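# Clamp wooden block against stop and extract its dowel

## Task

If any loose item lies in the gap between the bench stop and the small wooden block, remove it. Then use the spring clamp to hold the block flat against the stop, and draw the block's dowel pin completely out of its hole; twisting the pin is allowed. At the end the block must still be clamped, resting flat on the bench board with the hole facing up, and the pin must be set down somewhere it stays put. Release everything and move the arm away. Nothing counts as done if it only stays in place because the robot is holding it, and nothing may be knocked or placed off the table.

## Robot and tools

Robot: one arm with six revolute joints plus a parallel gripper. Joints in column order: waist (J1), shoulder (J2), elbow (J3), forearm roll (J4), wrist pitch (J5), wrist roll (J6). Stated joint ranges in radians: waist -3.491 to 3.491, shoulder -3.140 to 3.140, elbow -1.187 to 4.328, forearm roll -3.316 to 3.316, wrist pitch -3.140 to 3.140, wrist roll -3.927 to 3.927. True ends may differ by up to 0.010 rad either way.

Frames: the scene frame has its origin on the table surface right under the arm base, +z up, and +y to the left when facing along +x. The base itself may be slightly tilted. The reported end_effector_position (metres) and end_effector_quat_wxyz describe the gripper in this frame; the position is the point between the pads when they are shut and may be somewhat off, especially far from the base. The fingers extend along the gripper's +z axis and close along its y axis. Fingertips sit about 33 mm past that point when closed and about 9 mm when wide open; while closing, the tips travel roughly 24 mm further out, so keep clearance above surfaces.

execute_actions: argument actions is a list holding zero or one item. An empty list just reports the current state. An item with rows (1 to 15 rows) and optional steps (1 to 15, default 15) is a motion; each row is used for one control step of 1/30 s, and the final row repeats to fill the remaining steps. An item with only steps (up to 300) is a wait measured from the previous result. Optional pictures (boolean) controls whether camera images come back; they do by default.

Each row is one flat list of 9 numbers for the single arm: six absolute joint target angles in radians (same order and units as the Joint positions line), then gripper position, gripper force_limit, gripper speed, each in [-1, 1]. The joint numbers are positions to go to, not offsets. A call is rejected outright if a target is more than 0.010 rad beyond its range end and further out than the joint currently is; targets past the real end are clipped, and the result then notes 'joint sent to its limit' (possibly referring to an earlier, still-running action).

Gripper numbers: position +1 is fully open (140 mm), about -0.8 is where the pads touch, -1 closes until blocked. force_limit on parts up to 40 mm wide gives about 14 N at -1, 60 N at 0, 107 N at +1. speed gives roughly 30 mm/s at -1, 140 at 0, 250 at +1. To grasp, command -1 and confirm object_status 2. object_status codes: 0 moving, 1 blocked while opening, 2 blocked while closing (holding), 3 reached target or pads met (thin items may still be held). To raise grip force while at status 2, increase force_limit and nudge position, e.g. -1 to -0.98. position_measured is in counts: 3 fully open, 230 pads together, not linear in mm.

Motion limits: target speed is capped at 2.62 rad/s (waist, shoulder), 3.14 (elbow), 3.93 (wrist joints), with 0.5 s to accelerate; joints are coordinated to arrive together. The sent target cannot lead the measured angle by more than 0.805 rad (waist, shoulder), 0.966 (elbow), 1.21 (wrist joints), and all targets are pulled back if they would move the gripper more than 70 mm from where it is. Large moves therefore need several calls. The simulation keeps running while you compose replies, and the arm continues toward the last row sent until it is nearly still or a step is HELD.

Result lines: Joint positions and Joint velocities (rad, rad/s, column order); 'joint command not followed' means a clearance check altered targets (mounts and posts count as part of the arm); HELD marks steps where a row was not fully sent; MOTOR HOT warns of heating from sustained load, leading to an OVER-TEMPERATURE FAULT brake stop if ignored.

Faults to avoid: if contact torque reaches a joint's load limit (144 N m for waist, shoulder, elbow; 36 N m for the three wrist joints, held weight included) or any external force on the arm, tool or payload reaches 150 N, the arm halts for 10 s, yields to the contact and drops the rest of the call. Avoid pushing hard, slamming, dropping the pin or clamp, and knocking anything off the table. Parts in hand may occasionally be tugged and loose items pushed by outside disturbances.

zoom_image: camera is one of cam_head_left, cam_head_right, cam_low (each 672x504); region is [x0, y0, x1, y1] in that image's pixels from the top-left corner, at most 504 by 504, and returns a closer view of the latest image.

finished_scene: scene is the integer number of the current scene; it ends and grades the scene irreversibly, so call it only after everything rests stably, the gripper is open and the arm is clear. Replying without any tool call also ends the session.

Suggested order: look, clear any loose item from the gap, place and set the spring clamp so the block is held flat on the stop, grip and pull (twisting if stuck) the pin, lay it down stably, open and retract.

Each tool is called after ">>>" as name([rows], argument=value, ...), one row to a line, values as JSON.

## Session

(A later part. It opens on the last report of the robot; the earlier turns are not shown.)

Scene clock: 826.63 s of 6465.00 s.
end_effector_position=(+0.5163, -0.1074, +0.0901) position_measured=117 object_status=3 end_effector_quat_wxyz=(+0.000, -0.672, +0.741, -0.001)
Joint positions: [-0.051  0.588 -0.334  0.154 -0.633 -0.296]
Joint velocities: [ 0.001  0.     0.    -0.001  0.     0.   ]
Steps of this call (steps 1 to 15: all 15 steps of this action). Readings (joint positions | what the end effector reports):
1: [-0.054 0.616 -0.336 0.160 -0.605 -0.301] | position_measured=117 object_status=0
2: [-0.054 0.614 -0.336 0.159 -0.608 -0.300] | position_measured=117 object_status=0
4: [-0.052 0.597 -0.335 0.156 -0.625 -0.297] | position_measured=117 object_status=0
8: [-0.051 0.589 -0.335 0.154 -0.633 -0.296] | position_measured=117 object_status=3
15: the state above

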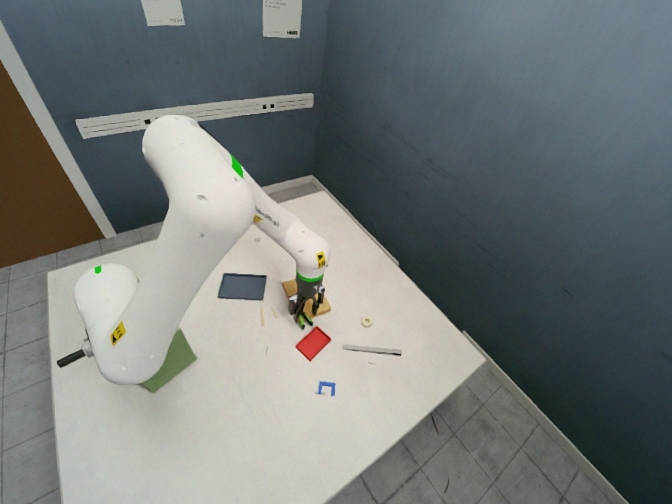

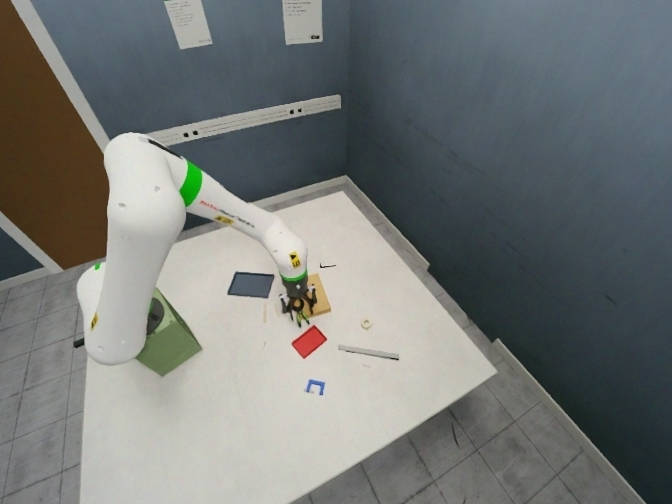

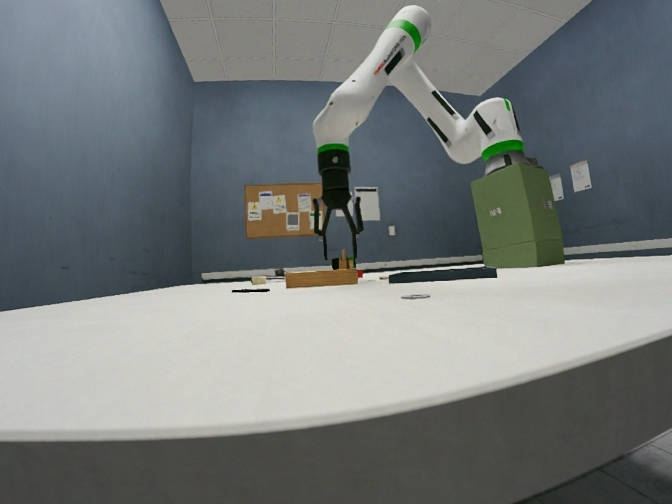

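>>> execute_actions([
  {"rows": [[-0.0441,0.5083,-0.3304,0.137,-0.7162,-0.2816,0.1,0.3,-0.6]], "steps": 15},
], pictures=false)

>>> execute_actions([
  {"rows": [[0.3800,0.2860,-0.6723,0.1535,-0.6374,-0.7299,0.1,0.3,-0.6]], "steps": 15},
], pictures=false)

>>> execute_actions([
  {"steps": 20},
])

>>> zoom_image(camera="cam_head_right", region=[265, 265, 345, 335])

>>> zoom_image(camera="cam_head_left", region=[270, 265, 350, 335])

Scene clock: 867.80 s of 6465.00 s.
end_effector_position=(+0.5154, -0.1073, +0.1301) position_measured=117 object_status=3 end_effector_quat_wxyz=(+0.001, -0.672, +0.741, -0.000)
Joint positions: [-0.044  0.508 -0.33   0.137 -0.716 -0.282]
Joint velocities: [-0.     0.001  0.    -0.001  0.001 -0.   ]
Steps of this call (steps 1 to 15: the robot went on to your last target; steps 16 to 90: nothing new was sent; then 37.67 s passed at rest; steps 91 to 105: all 15 steps of this action). Readings (joint positions | what the end effector reports):
91: [-0.051 0.588 -0.334 0.154 -0.634 -0.296] | position_measured=117 object_status=3
92: [-0.051 0.586 -0.334 0.154 -0.637 -0.295] | position_measured=117 object_status=3
94: [-0.049 0.563 -0.333 0.149 -0.660 -0.291] | position_measured=117 object_status=3
98: [-0.044 0.510 -0.330 0.138 -0.714 -0.282] | position_measured=117 object_status=3
105: the state above

Scene clock: 868.30 s of 6465.00 s.
end_effector_position=(+0.4332, +0.0224, +0.1472) position_measured=117 object_status=3 end_effector_quat_wxyz=(+0.001, -0.671, +0.741, +0.000)
Joint positions: [ 0.279  0.339 -0.591  0.15  -0.655 -0.623]
Joint velocities: [ 0.847 -0.446 -0.68   0.031  0.149 -0.889]
Steps of this call (steps 1 to 15: all 15 steps of this action). Readings (joint positions | what the end effector reports):
1: [-0.044 0.508 -0.330 0.137 -0.716 -0.282] | position_measured=117 object_status=3
2: [-0.041 0.507 -0.333 0.137 -0.716 -0.285] | position_measured=117 object_status=3
4: [-0.019 0.495 -0.351 0.139 -0.709 -0.309] | position_measured=117 object_status=3
8: [0.083 0.442 -0.433 0.143 -0.690 -0.417] | position_measured=117 object_status=3
15: the state above

Scene clock: 868.97 s of 6465.00 s.
end_effector_position=(+0.4006, +0.0501, +0.1500) position_measured=117 object_status=3 end_effector_quat_wxyz=(+0.000, -0.671, +0.742, -0.001)
Joint positions: [ 0.38   0.286 -0.672  0.154 -0.637 -0.73 ]
Joint velocities: [-0.     0.    -0.    -0.001 -0.001  0.001]
Steps of this call (steps 1 to 20: the robot went on to your last target). Readings (joint positions | what the end effector reports):
1: [0.307 0.324 -0.613 0.151 -0.651 -0.652] | position_measured=117 object_status=3
2: [0.331 0.312 -0.633 0.152 -0.646 -0.678] | position_measured=117 object_status=3
4: [0.365 0.294 -0.661 0.153 -0.640 -0.714] | position_measured=117 object_status=3
8: [0.380 0.286 -0.672 0.154 -0.637 -0.730] | position_measured=117 object_status=3
20: the state above

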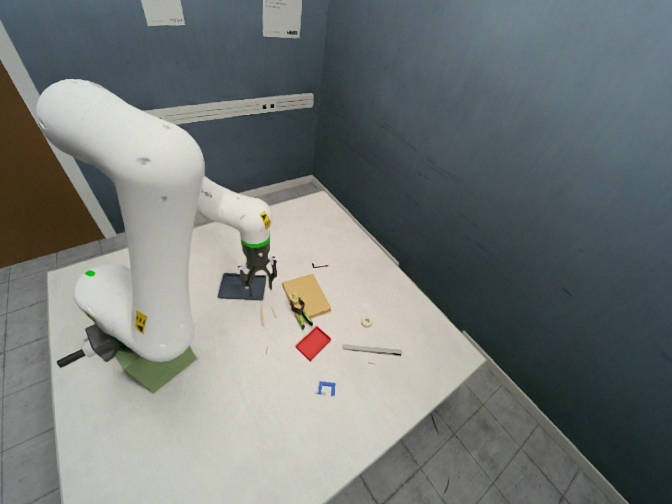

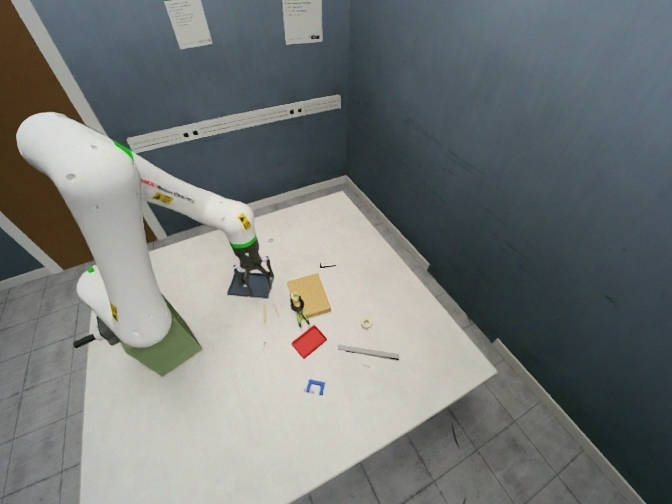

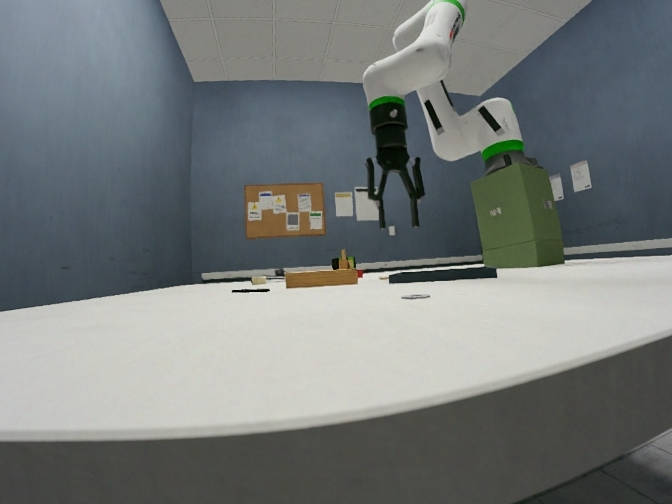

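Region (265, 265, 345, 335) of cam_head_right's 672x504 image, scaled by 6.300, with more detail than that image has; it fills the top 441 rows of this view, and the rest is white.

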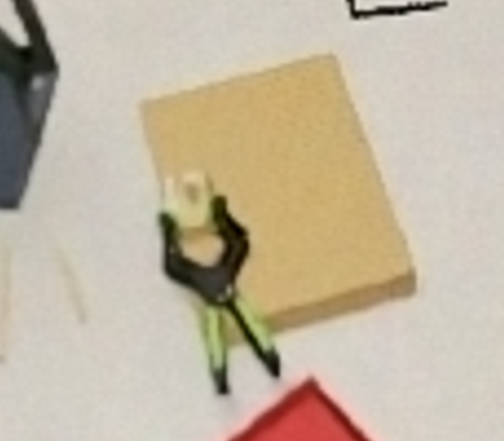

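Region (270, 265, 350, 335) of cam_head_left's 672x504 image, scaled by 6.300, with more detail than that image has; it fills the top 441 rows of this view, and the rest is white.

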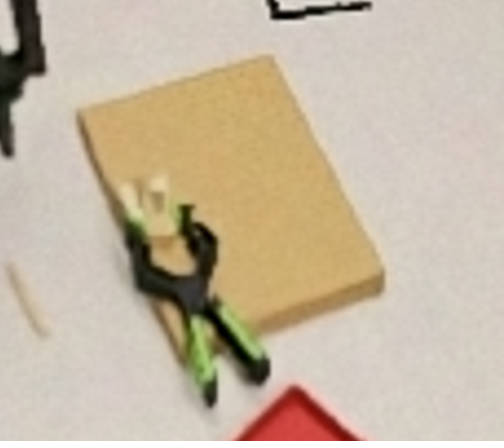

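>>> zoom_image(camera="cam_low", region=[320, 240, 370, 280])

>>> zoom_image(camera="cam_head_left", region=[280, 285, 310, 310])

>>> zoom_image(camera="cam_head_right", region=[283, 285, 313, 310])

Region (320, 240, 370, 280) of cam_low's 672x504 image, scaled by 10.080, with more detail than that image has; it fills the top 403 rows of this view, and the rest is white.

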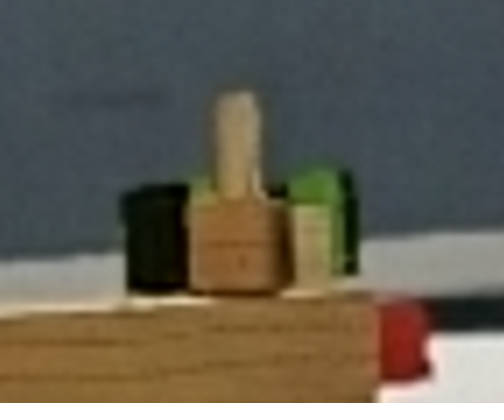

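Region (280, 285, 310, 310) of cam_head_left's 672x504 image, scaled by 16.800, with more detail than that image has.

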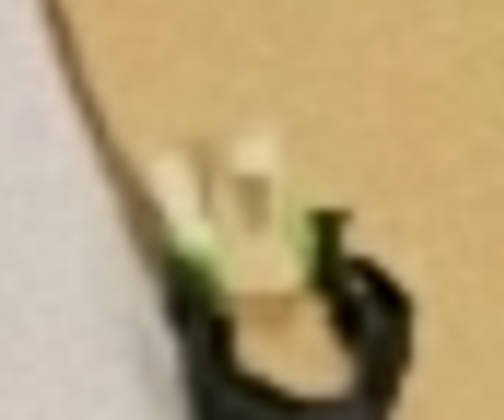

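Region (283, 285, 313, 310) of cam_head_right's 672x504 image, scaled by 16.800, with more detail than that image has.

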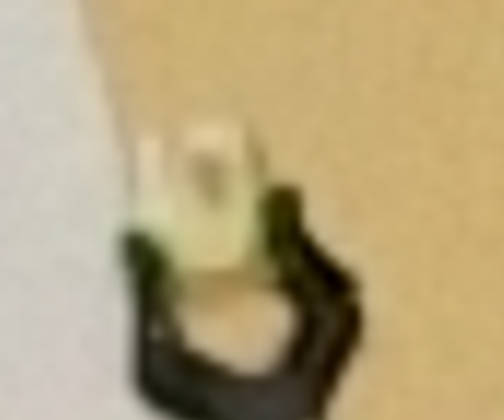

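>>> execute_actions([
  {"rows": [[-0.0441,0.5083,-0.3304,0.137,-0.7162,-0.2816,0.1,0.3,-0.6]], "steps": 15},
], pictures=false)

>>> execute_actions([
  {"steps": 15},
], pictures=false)

>>> execute_actions([
  {"rows": [[-0.0513,0.5883,-0.3344,0.1542,-0.6334,-0.2960,0.1,0.3,-0.6]], "steps": 15},
], pictures=false)

>>> execute_actions([
  {"rows": [[-0.0538,0.6162,-0.3357,0.1602,-0.6044,-0.3010,0.1,0.3,-0.6]], "steps": 15},
], pictures=false)

>>> execute_actions([
  {"rows": [[-0.0538,0.6162,-0.3357,0.1602,-0.6044,-0.3010,-1.0,0.3,-0.6]], "steps": 15},
], pictures=false)

>>> execute_actions([
  {"steps": 30},
])

>>> zoom_image(camera="cam_low", region=[300, 230, 390, 290])

Scene clock: 925.57 s of 6465.00 s.
end_effector_position=(+0.4946, -0.0611, +0.1368) position_measured=117 object_status=3 end_effector_quat_wxyz=(+0.001, -0.671, +0.741, +0.000)
Joint positions: [ 0.056  0.456 -0.411  0.141 -0.698 -0.387]
Joint velocities: [-0.78   0.409  0.627 -0.03  -0.144  0.819]
Steps of this call (steps 1 to 15: the robot went on to your last target; steps 16 to 90: nothing new was sent; then 53.10 s passed at rest; steps 91 to 105: all 15 steps of this action). Readings (joint positions | what the end effector reports):
91: [0.380 0.286 -0.672 0.153 -0.637 -0.730] | position_measured=117 object_status=3
92: [0.377 0.287 -0.670 0.153 -0.637 -0.727] | position_measured=117 object_status=3
94: [0.355 0.299 -0.652 0.152 -0.642 -0.703] | position_measured=117 object_status=3
98: [0.249 0.355 -0.566 0.148 -0.662 -0.591] | position_measured=117 object_status=3
105: the state above

Scene clock: 926.07 s of 6465.00 s.
end_effector_position=(+0.5154, -0.1073, +0.1302) position_measured=117 object_status=3 end_effector_quat_wxyz=(+0.001, -0.672, +0.741, -0.000)
Joint positions: [-0.044  0.508 -0.33   0.137 -0.716 -0.282]
Joint velocities: [-0.002 -0.     0.     0.     0.     0.   ]
Steps of this call (steps 1 to 15: the robot went on to your last target). Readings (joint positions | what the end effector reports):
1: [0.030 0.469 -0.390 0.140 -0.702 -0.360] | position_measured=117 object_status=3
2: [0.006 0.482 -0.371 0.139 -0.707 -0.335] | position_measured=117 object_status=3
4: [-0.028 0.500 -0.343 0.138 -0.713 -0.298] | position_measured=117 object_status=3
8: [-0.044 0.508 -0.331 0.137 -0.716 -0.282] | position_measured=117 object_status=3
15: the state above

Scene clock: 926.57 s of 6465.00 s.
end_effector_position=(+0.5164, -0.1074, +0.0902) position_measured=117 object_status=3 end_effector_quat_wxyz=(+0.000, -0.672, +0.741, -0.001)
Joint positions: [-0.051  0.588 -0.334  0.154 -0.633 -0.296]
Joint velocities: [-0.    -0.    -0.001  0.002 -0.    -0.   ]
Steps of this call (steps 1 to 15: all 15 steps of this action). Readings (joint positions | what the end effector reports):
1: [-0.044 0.508 -0.330 0.137 -0.716 -0.282] | position_measured=117 object_status=3
2: [-0.044 0.511 -0.330 0.138 -0.714 -0.283] | position_measured=117 object_status=3
4: [-0.046 0.533 -0.332 0.144 -0.689 -0.288] | position_measured=117 object_status=3
8: [-0.051 0.587 -0.334 0.154 -0.636 -0.296] | position_measured=117 object_status=3
15: the state above

Scene clock: 927.07 s of 6465.00 s.
end_effector_position=(+0.5160, -0.1073, +0.0762) position_measured=117 object_status=3 end_effector_quat_wxyz=(+0.000, -0.672, +0.741, -0.000)
Joint positions: [-0.054  0.616 -0.336  0.16  -0.604 -0.301]
Joint velocities: [-0.001  0.001  0.     0.001 -0.001  0.   ]
Steps of this call (steps 1 to 15: all 15 steps of this action). Readings (joint positions | what the end effector reports):
1: [-0.051 0.588 -0.334 0.154 -0.633 -0.296] | position_measured=117 object_status=3
2: [-0.052 0.591 -0.334 0.155 -0.630 -0.297] | position_measured=117 object_status=3
4: [-0.053 0.608 -0.335 0.158 -0.613 -0.300] | position_measured=117 object_status=3
8: [-0.054 0.616 -0.336 0.160 -0.605 -0.301] | position_measured=117 object_status=3
15: the state above

Scene clock: 927.57 s of 6465.00 s.
end_effector_position=(+0.5159, -0.1073, +0.0761) position_measured=170 object_status=0 end_effector_quat_wxyz=(+0.000, -0.672, +0.741, -0.000)
Joint positions: [-0.054  0.616 -0.336  0.16  -0.604 -0.301]
Joint velocities: [ 0.002 -0.     0.     0.     0.    -0.002]
Steps of this call (steps 1 to 15: all 15 steps of this action). Readings (joint positions | what the end effector reports):
1: [-0.054 0.616 -0.336 0.160 -0.604 -0.301] | position_measured=117 object_status=0
2: [-0.054 0.616 -0.336 0.160 -0.604 -0.301] | position_measured=118 object_status=0
4: [-0.054 0.616 -0.336 0.160 -0.604 -0.301] | position_measured=126 object_status=0
8: [-0.054 0.616 -0.336 0.160 -0.604 -0.301] | position_measured=142 object_status=0
15: the state above

Scene clock: 928.57 s of 6465.00 s.
end_effector_position=(+0.5160, -0.1073, +0.0761) position_measured=205 object_status=2 end_effector_quat_wxyz=(+0.000, -0.672, +0.741, -0.000)
Joint positions: [-0.054  0.616 -0.336  0.16  -0.604 -0.301]
Joint velocities: [-0.    -0.     0.     0.001 -0.    -0.   ]
Steps of this call (steps 1 to 15: the robot went on to your last target; steps 16 to 30: nothing new was sent). Readings (joint positions | what the end effector reports):
1: [-0.054 0.616 -0.336 0.160 -0.604 -0.301] | position_measured=174 object_status=0
2: [-0.054 0.616 -0.336 0.160 -0.604 -0.301] | position_measured=178 object_status=0
4: [-0.054 0.616 -0.336 0.160 -0.604 -0.301] | position_measured=186 object_status=0
8: [-0.054 0.616 -0.336 0.160 -0.604 -0.301] | position_measured=202 object_status=0
30: the state above
The arm was judged still, so your last target was given up. Only a new action makes it travel on or press farther. Fingers that are still opening or closing keep moving.

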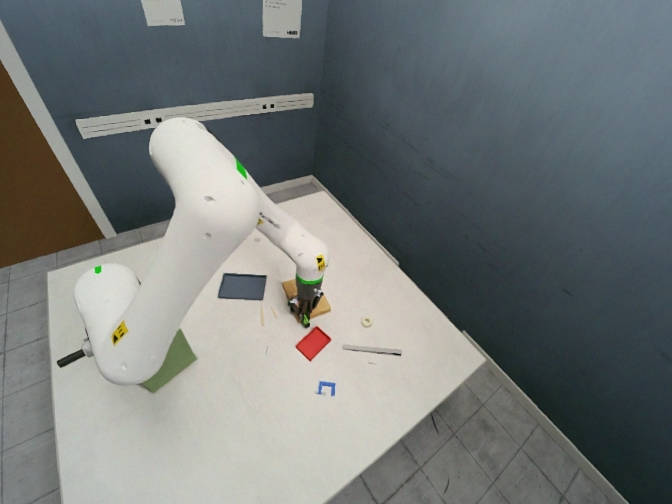

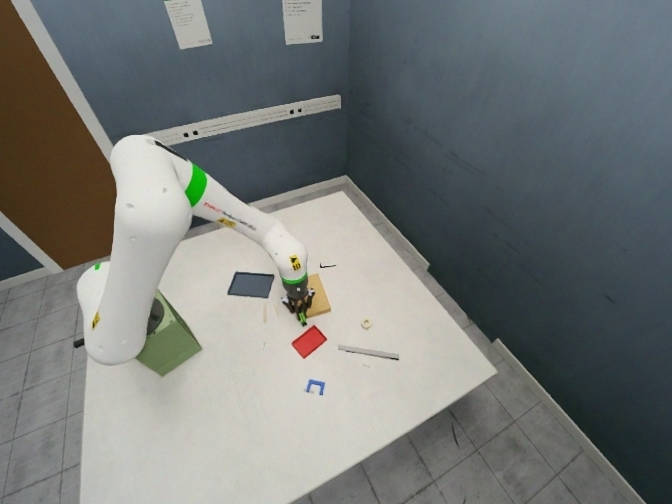

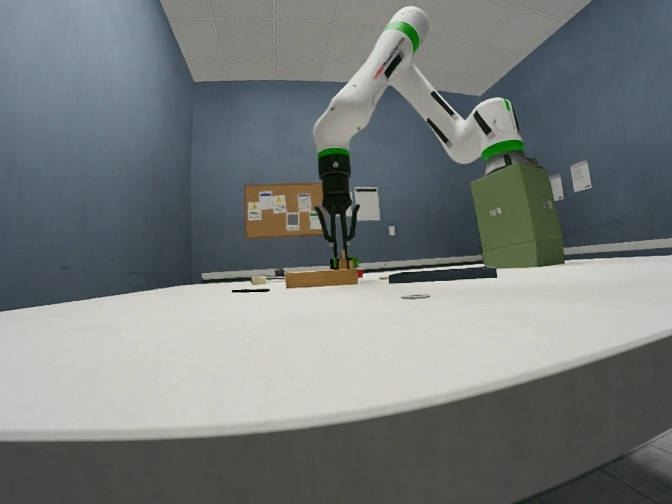

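Region (300, 230, 390, 290) of cam_low's 672x504 image, scaled by 5.600, with more detail than that image has.

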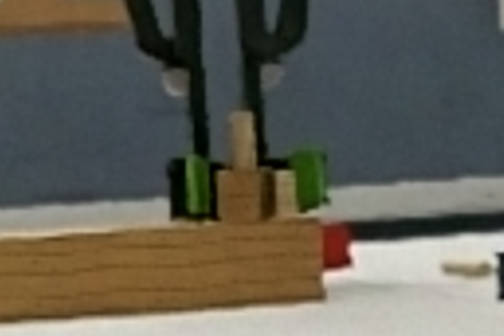

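>>> execute_actions([
  {"rows": [[-0.0534,0.6122,-0.3355,0.1593,-0.6085,-0.3003,-1.0,0.3,-0.6]], "steps": 10},
], pictures=false)

>>> execute_actions([
  {"rows": [[-0.0389,0.6128,-0.3368,0.1600,-0.6079,-0.3156,-1.0,0.3,-0.6]], "steps": 15},
], pictures=false)

>>> execute_actions([
  {"rows": [[-0.0243,0.6135,-0.3381,0.1606,-0.6072,-0.3309,-1.0,0.3,-0.6]], "steps": 15},
])

>>> zoom_image(camera="cam_low", region=[300, 230, 390, 290])

Scene clock: 935.87 s of 6465.00 s.
end_effector_position=(+0.5160, -0.1073, +0.0781) position_measured=205 object_status=2 end_effector_quat_wxyz=(+0.000, -0.672, +0.741, -0.000)
Joint positions: [-0.053  0.612 -0.336  0.159 -0.608 -0.3  ]
Joint velocities: [ 0.001 -0.001 -0.     0.001  0.     0.001]
Steps of this call (steps 1 to 160: nothing new was sent; then 1.63 s passed at rest; steps 161 to 170: all 10 steps of this action). Readings (joint positions | what the end effector reports):
161: [-0.054 0.616 -0.336 0.160 -0.604 -0.301] | position_measured=205 object_status=2
162: [-0.054 0.615 -0.336 0.160 -0.605 -0.301] | position_measured=205 object_status=2
164: [-0.054 0.613 -0.336 0.159 -0.608 -0.301] | position_measured=205 object_status=2
168: [-0.053 0.612 -0.336 0.159 -0.608 -0.300] | position_measured=205 object_status=2
170: the state above

Scene clock: 936.37 s of 6465.00 s.
end_effector_position=(+0.5170, -0.0998, +0.0782) position_measured=205 object_status=2 end_effector_quat_wxyz=(+0.000, -0.671, +0.741, -0.001)
Joint positions: [-0.039  0.613 -0.337  0.16  -0.608 -0.316]
Joint velocities: [-0.001  0.001 -0.     0.002 -0.    -0.001]
Steps of this call (steps 1 to 15: all 15 steps of this action). Readings (joint positions | what the end effector reports):
1: [-0.053 0.612 -0.336 0.159 -0.608 -0.300] | position_measured=205 object_status=2
2: [-0.051 0.612 -0.336 0.159 -0.608 -0.303] | position_measured=205 object_status=2
4: [-0.041 0.612 -0.336 0.159 -0.608 -0.313] | position_measured=205 object_status=2
8: [-0.039 0.613 -0.337 0.160 -0.608 -0.315] | position_measured=205 object_status=2
15: the state above

Scene clock: 936.87 s of 6465.00 s.
end_effector_position=(+0.5178, -0.0923, +0.0782) position_measured=205 object_status=2 end_effector_quat_wxyz=(+0.000, -0.671, +0.741, -0.001)
Joint positions: [-0.024  0.613 -0.338  0.161 -0.607 -0.331]
Joint velocities: [ 0.003  0.001  0.     0.    -0.002 -0.   ]
Steps of this call (steps 1 to 15: all 15 steps of this action). Readings (joint positions | what the end effector reports):
1: [-0.039 0.613 -0.337 0.160 -0.608 -0.316] | position_measured=205 object_status=2
2: [-0.036 0.613 -0.337 0.160 -0.608 -0.319] | position_measured=205 object_status=2
4: [-0.027 0.613 -0.338 0.160 -0.607 -0.328] | position_measured=205 object_status=2
8: [-0.024 0.613 -0.338 0.161 -0.607 -0.331] | position_measured=205 object_status=2
15: the state above

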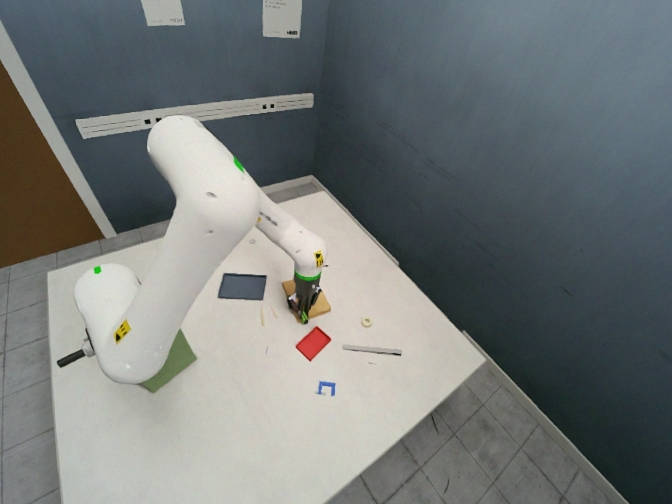

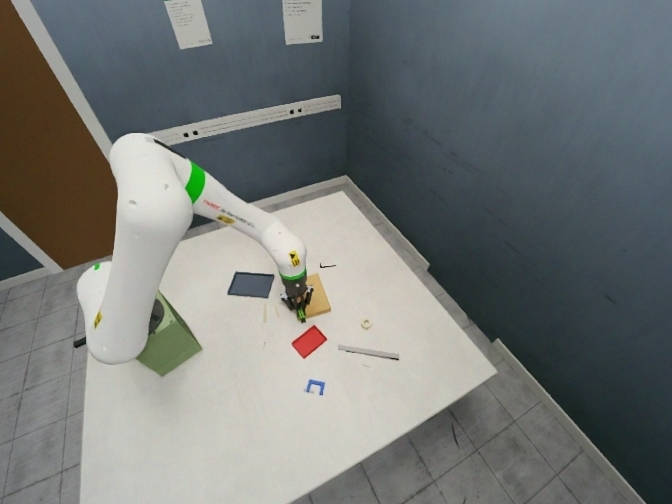

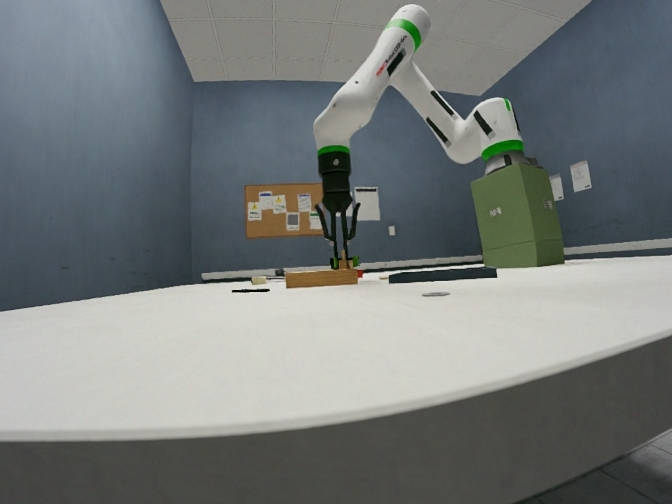

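Region (300, 230, 390, 290) of cam_low's 672x504 image, scaled by 5.600, with more detail than that image has.

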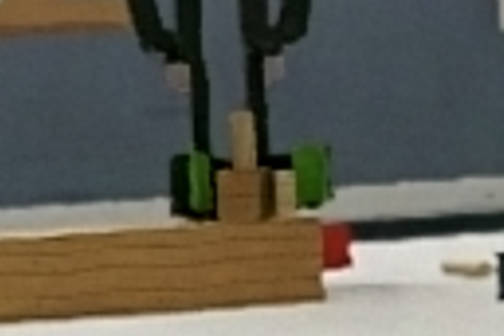

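>>> execute_actions([
  {"rows": [[-0.0247,0.6175,-0.3383,0.1615,-0.6031,-0.3316,-1.0,0.3,-0.6]], "steps": 12},
], pictures=false)

>>> execute_actions([
  {"rows": [[-0.0247,0.6175,-0.3383,0.1615,-0.6031,-0.3316,-0.3,0.3,-1.0]], "steps": 15},
], pictures=false)

>>> execute_actions([
  {"steps": 20},
])

>>> zoom_image(camera="cam_low", region=[300, 230, 390, 290])

Scene clock: 941.90 s of 6465.00 s.
end_effector_position=(+0.5179, -0.0923, +0.0763) position_measured=205 object_status=2 end_effector_quat_wxyz=(+0.000, -0.671, +0.741, -0.001)
Joint positions: [-0.025  0.617 -0.338  0.162 -0.603 -0.332]
Joint velocities: [-0.004  0.001 -0.     0.001  0.    -0.   ]
Steps of this call (steps 1 to 15: the robot went on to your last target; steps 16 to 90: nothing new was sent; then 1.63 s passed at rest; steps 91 to 102: all 12 steps of this action). Readings (joint positions | what the end effector reports):
91: [-0.024 0.614 -0.338 0.161 -0.607 -0.331] | position_measured=205 object_status=2
92: [-0.024 0.615 -0.338 0.161 -0.606 -0.331] | position_measured=205 object_status=2
94: [-0.024 0.617 -0.338 0.162 -0.604 -0.332] | position_measured=205 object_status=2
98: [-0.025 0.617 -0.338 0.162 -0.603 -0.332] | position_measured=205 object_status=2
102: the state above

Scene clock: 942.40 s of 6465.00 s.
end_effector_position=(+0.5174, -0.0924, +0.0760) position_measured=183 object_status=0 end_effector_quat_wxyz=(+0.000, -0.671, +0.741, -0.000)
Joint positions: [-0.025  0.618 -0.338  0.161 -0.603 -0.332]
Joint velocities: [ 0.    -0.003 -0.     0.001  0.001 -0.   ]
Steps of this call (steps 1 to 15: all 15 steps of this action). Readings (joint positions | what the end effector reports):
1: [-0.025 0.617 -0.338 0.162 -0.603 -0.332] | position_measured=205 object_status=0
2: [-0.025 0.617 -0.338 0.162 -0.603 -0.332] | position_measured=205 object_status=0
4: [-0.025 0.618 -0.338 0.162 -0.603 -0.332] | position_measured=201 object_status=0
8: [-0.025 0.618 -0.338 0.162 -0.603 -0.332] | position_measured=195 object_status=0
15: the state above

Scene clock: 943.07 s of 6465.00 s.
end_effector_position=(+0.5177, -0.0923, +0.0762) position_measured=167 object_status=3 end_effector_quat_wxyz=(+0.000, -0.671, +0.741, -0.000)
Joint positions: [-0.025  0.618 -0.338  0.161 -0.603 -0.332]
Joint velocities: [ 0.001 -0.    -0.    -0.001 -0.002 -0.   ]
Steps of this call (steps 1 to 15: the robot went on to your last target; steps 16 to 20: nothing new was sent). Readings (joint positions | what the end effector reports):
1: [-0.025 0.618 -0.338 0.161 -0.603 -0.332] | position_measured=182 object_status=0
2: [-0.025 0.618 -0.338 0.161 -0.603 -0.332] | position_measured=180 object_status=0
4: [-0.025 0.618 -0.338 0.161 -0.603 -0.332] | position_measured=177 object_status=0
8: [-0.025 0.618 -0.338 0.161 -0.603 -0.332] | position_measured=170 object_status=0
20: the state above
The arm was judged still, so your last target was given up. Only a new action makes it travel on or press farther. Fingers that are still opening or closing keep moving.

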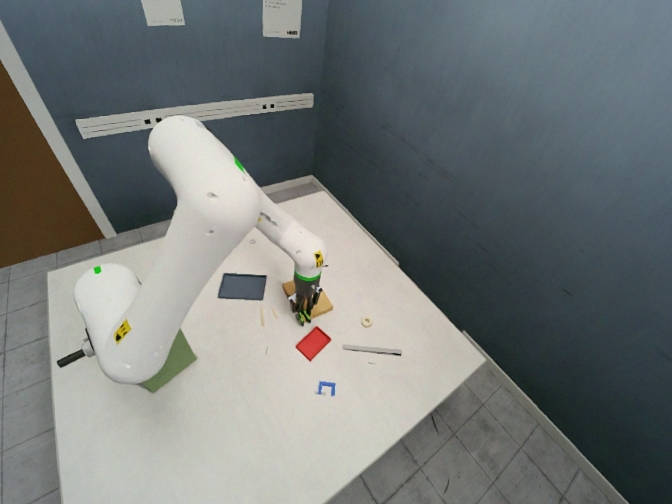

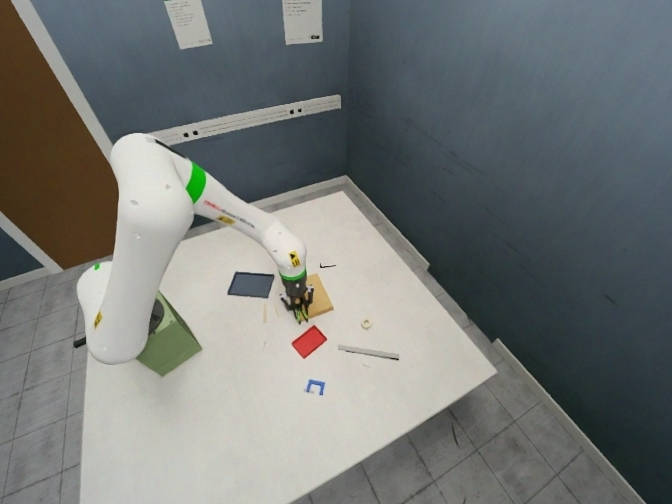

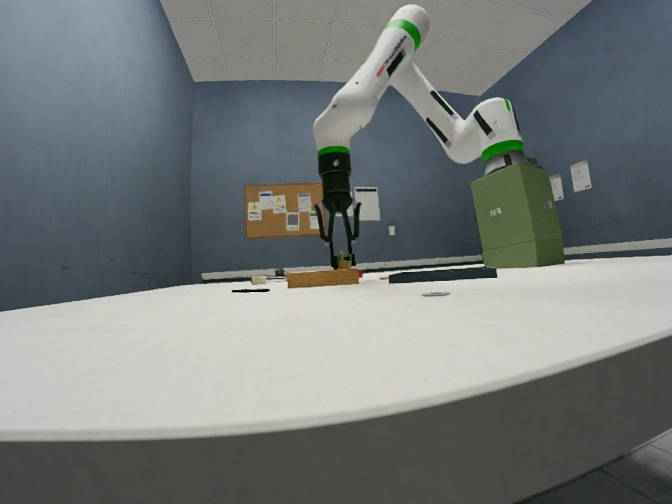

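Region (300, 230, 390, 290) of cam_low's 672x504 image, scaled by 5.600, with more detail than that image has.

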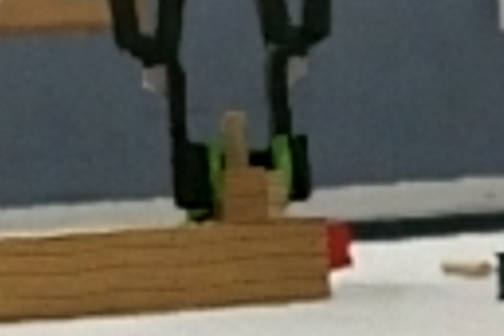

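>>> execute_actions([
  {"rows": [[-0.0247,0.6175,-0.3383,0.1615,-0.6031,-0.3316,0.1,0.3,-0.8]], "steps": 15},
], pictures=false)

>>> execute_actions([
  {"steps": 15},
])

>>> zoom_image(camera="cam_low", region=[300, 230, 390, 290])

Scene clock: 949.43 s of 6465.00 s.
end_effector_position=(+0.5177, -0.0923, +0.0762) position_measured=129 object_status=0 end_effector_quat_wxyz=(+0.000, -0.671, +0.741, -0.000)
Joint positions: [-0.025  0.617 -0.338  0.162 -0.603 -0.332]
Joint velocities: [ 0.002 -0.001 -0.    -0.002  0.     0.001]
Steps of this call (steps 1 to 90: nothing new was sent; then 2.87 s passed at rest; steps 91 to 105: all 15 steps of this action). Readings (joint positions | what the end effector reports):
91: [-0.025 0.617 -0.338 0.162 -0.603 -0.332] | position_measured=167 object_status=0
92: [-0.025 0.617 -0.338 0.162 -0.603 -0.332] | position_measured=166 object_status=0
94: [-0.025 0.617 -0.338 0.162 -0.603 -0.332] | position_measured=160 object_status=0
98: [-0.025 0.618 -0.338 0.162 -0.603 -0.332] | position_measured=149 object_status=0
105: the state above

Scene clock: 949.93 s of 6465.00 s.
end_effector_position=(+0.5177, -0.0923, +0.0762) position_measured=117 object_status=3 end_effector_quat_wxyz=(+0.000, -0.671, +0.741, -0.000)
Joint positions: [-0.025  0.617 -0.338  0.162 -0.603 -0.332]
Joint velocities: [-0.    -0.001  0.    -0.002  0.001  0.   ]
Steps of this call (steps 1 to 15: the robot went on to your last target). Readings (joint positions | what the end effector reports):
1: [-0.025 0.617 -0.338 0.162 -0.603 -0.332] | position_measured=126 object_status=0
2: [-0.025 0.618 -0.338 0.162 -0.603 -0.332] | position_measured=123 object_status=0
4: [-0.025 0.617 -0.338 0.162 -0.603 -0.332] | position_measured=118 object_status=0
8: [-0.025 0.617 -0.338 0.162 -0.603 -0.332] | position_measured=117 object_status=0
15: the state above
The arm was judged still, so your last target was given up. Only a new action makes it travel on or press farther. Fingers that are still opening or closing keep moving.

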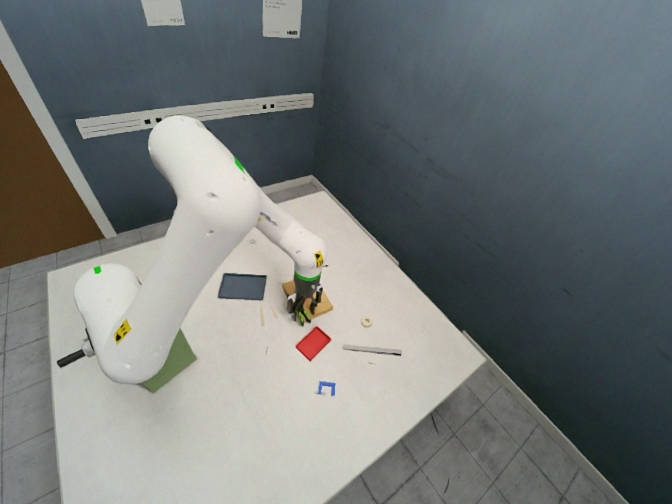

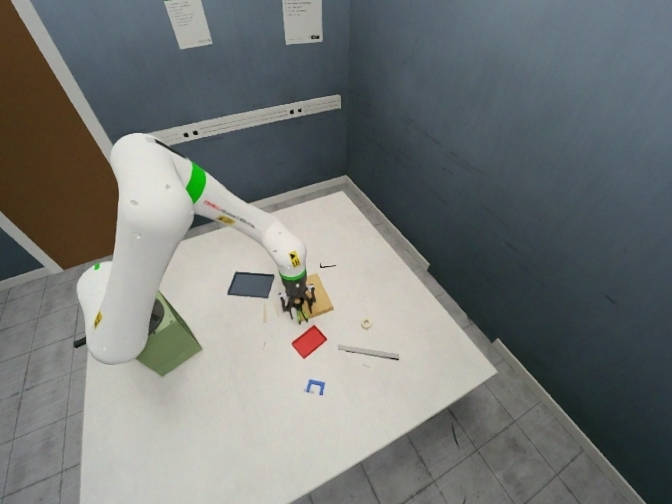

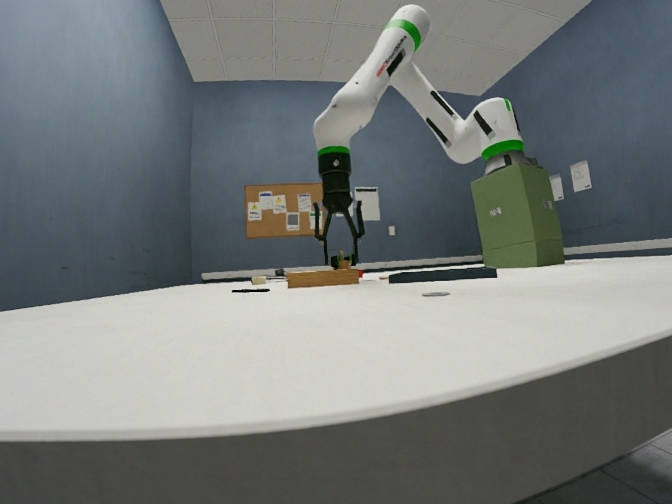

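Region (300, 230, 390, 290) of cam_low's 672x504 image, scaled by 5.600, with more detail than that image has.

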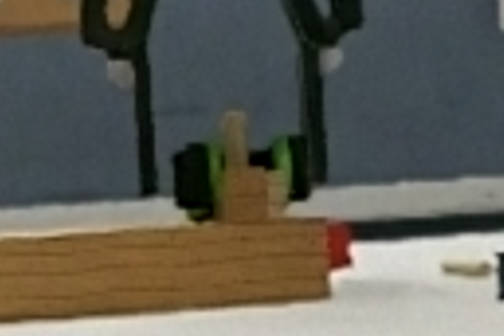

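>>> execute_actions([
  {"rows": [[-0.0150,0.5095,-0.3329,0.1383,-0.7149,-0.3122,0.1,0.3,-0.6]], "steps": 15},
], pictures=false)

>>> execute_actions([
  {"rows": [[0.1435,0.5310,-0.3221,0.1402,-0.7201,-0.4732,-0.4,0.3,-0.2]], "steps": 15},
], pictures=false)

>>> execute_actions([
  {"rows": [[0.1385,0.5804,-0.3243,0.1505,-0.6686,-0.4812,-0.4,0.3,-0.2]], "steps": 15},
])

>>> zoom_image(camera="cam_low", region=[300, 230, 390, 290])

>>> zoom_image(camera="cam_head_left", region=[265, 255, 345, 325])

Scene clock: 1001.50 s of 6465.00 s.
end_effector_position=(+0.5173, -0.0925, +0.1302) position_measured=117 object_status=3 end_effector_quat_wxyz=(+0.001, -0.672, +0.741, -0.000)
Joint positions: [-0.015  0.51  -0.333  0.138 -0.715 -0.312]
Joint velocities: [ 0.001 -0.     0.     0.003 -0.002 -0.001]
Steps of this call (steps 1 to 90: nothing new was sent; then 48.07 s passed at rest; steps 91 to 105: all 15 steps of this action). Readings (joint positions | what the end effector reports):
91: [-0.025 0.617 -0.338 0.162 -0.603 -0.332] | position_measured=117 object_status=3
92: [-0.024 0.615 -0.338 0.161 -0.605 -0.331] | position_measured=117 object_status=3
94: [-0.022 0.593 -0.337 0.156 -0.629 -0.327] | position_measured=117 object_status=3
98: [-0.016 0.519 -0.333 0.141 -0.704 -0.314] | position_measured=117 object_status=3
105: the state above

Scene clock: 1002.00 s of 6465.00 s.
end_effector_position=(+0.5262, -0.0097, +0.1299) position_measured=179 object_status=0 end_effector_quat_wxyz=(+0.001, -0.671, +0.741, -0.000)
Joint positions: [ 0.143  0.531 -0.322  0.14  -0.72  -0.473]
Joint velocities: [ 0.005  0.001  0.     0.002  0.001 -0.001]
Steps of this call (steps 1 to 15: all 15 steps of this action). Readings (joint positions | what the end effector reports):
1: [-0.015 0.510 -0.333 0.138 -0.715 -0.312] | position_measured=117 object_status=0
2: [-0.012 0.510 -0.333 0.138 -0.715 -0.315] | position_measured=119 object_status=0
4: [0.010 0.514 -0.331 0.139 -0.716 -0.339] | position_measured=132 object_status=0
8: [0.105 0.527 -0.325 0.140 -0.719 -0.434] | position_measured=157 object_status=0
15: the state above

Scene clock: 1002.50 s of 6465.00 s.
end_effector_position=(+0.5274, -0.0096, +0.1051) position_measured=179 object_status=3 end_effector_quat_wxyz=(+0.000, -0.671, +0.741, -0.001)
Joint positions: [ 0.139  0.58  -0.324  0.151 -0.669 -0.481]
Joint velocities: [-0.002  0.001 -0.001 -0.002  0.001  0.   ]
Steps of this call (steps 1 to 15: all 15 steps of this action). Readings (joint positions | what the end effector reports):
1: [0.143 0.531 -0.322 0.140 -0.720 -0.473] | position_measured=179 object_status=0
2: [0.143 0.534 -0.322 0.141 -0.717 -0.474] | position_measured=179 object_status=3
4: [0.141 0.555 -0.323 0.145 -0.694 -0.477] | position_measured=179 object_status=3
8: [0.139 0.580 -0.324 0.150 -0.669 -0.481] | position_measured=179 object_status=3
15: the state above

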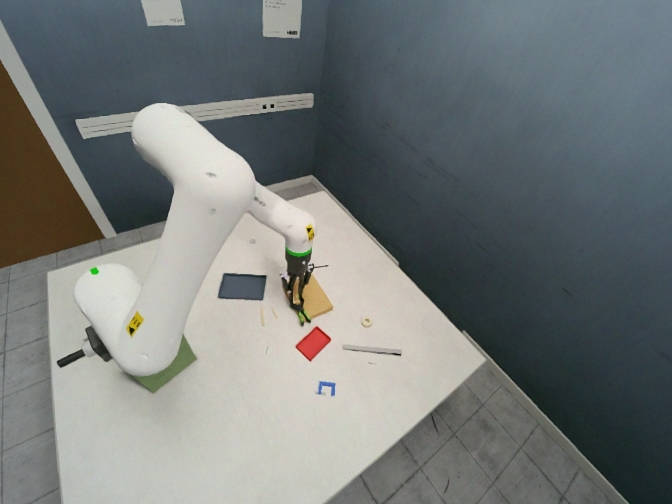

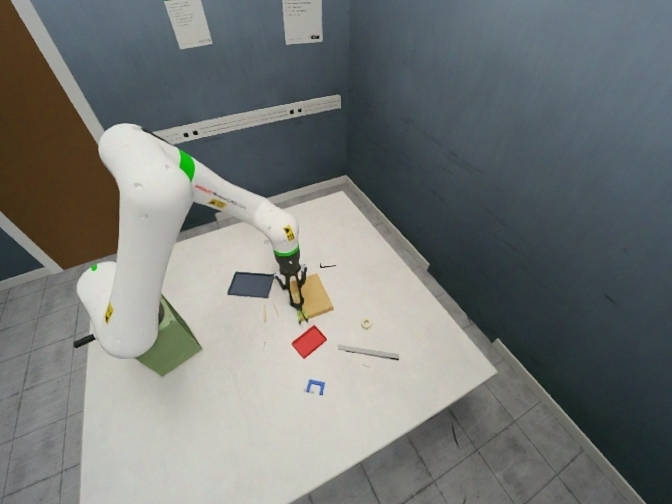

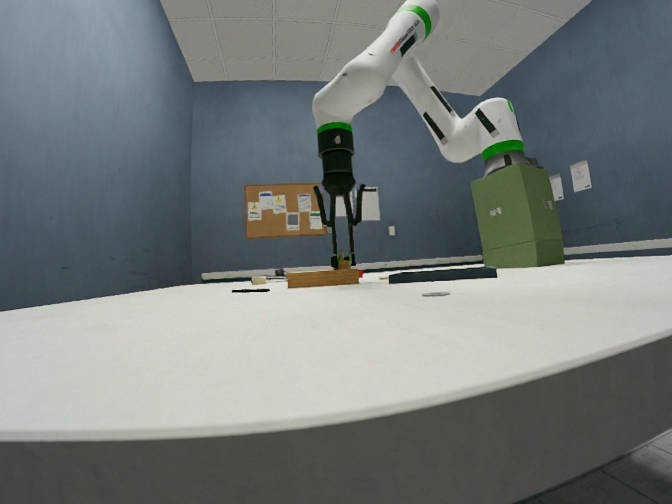

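Region (300, 230, 390, 290) of cam_low's 672x504 image, scaled by 5.600, with more detail than that image has.

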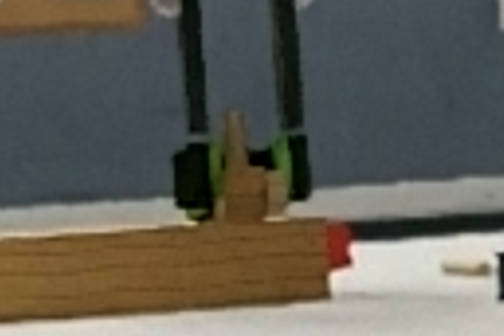

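Region (265, 255, 345, 325) of cam_head_left's 672x504 image, scaled by 6.300, with more detail than that image has; it fills the top 441 rows of this view, and the rest is white.

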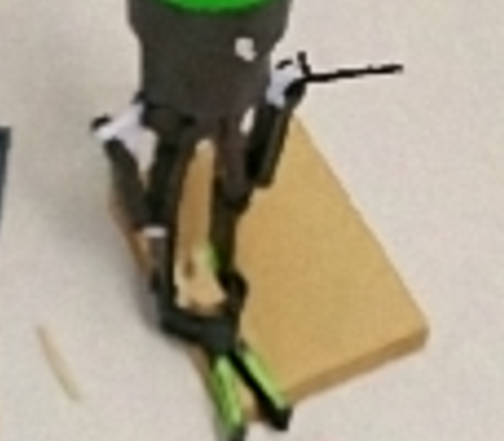

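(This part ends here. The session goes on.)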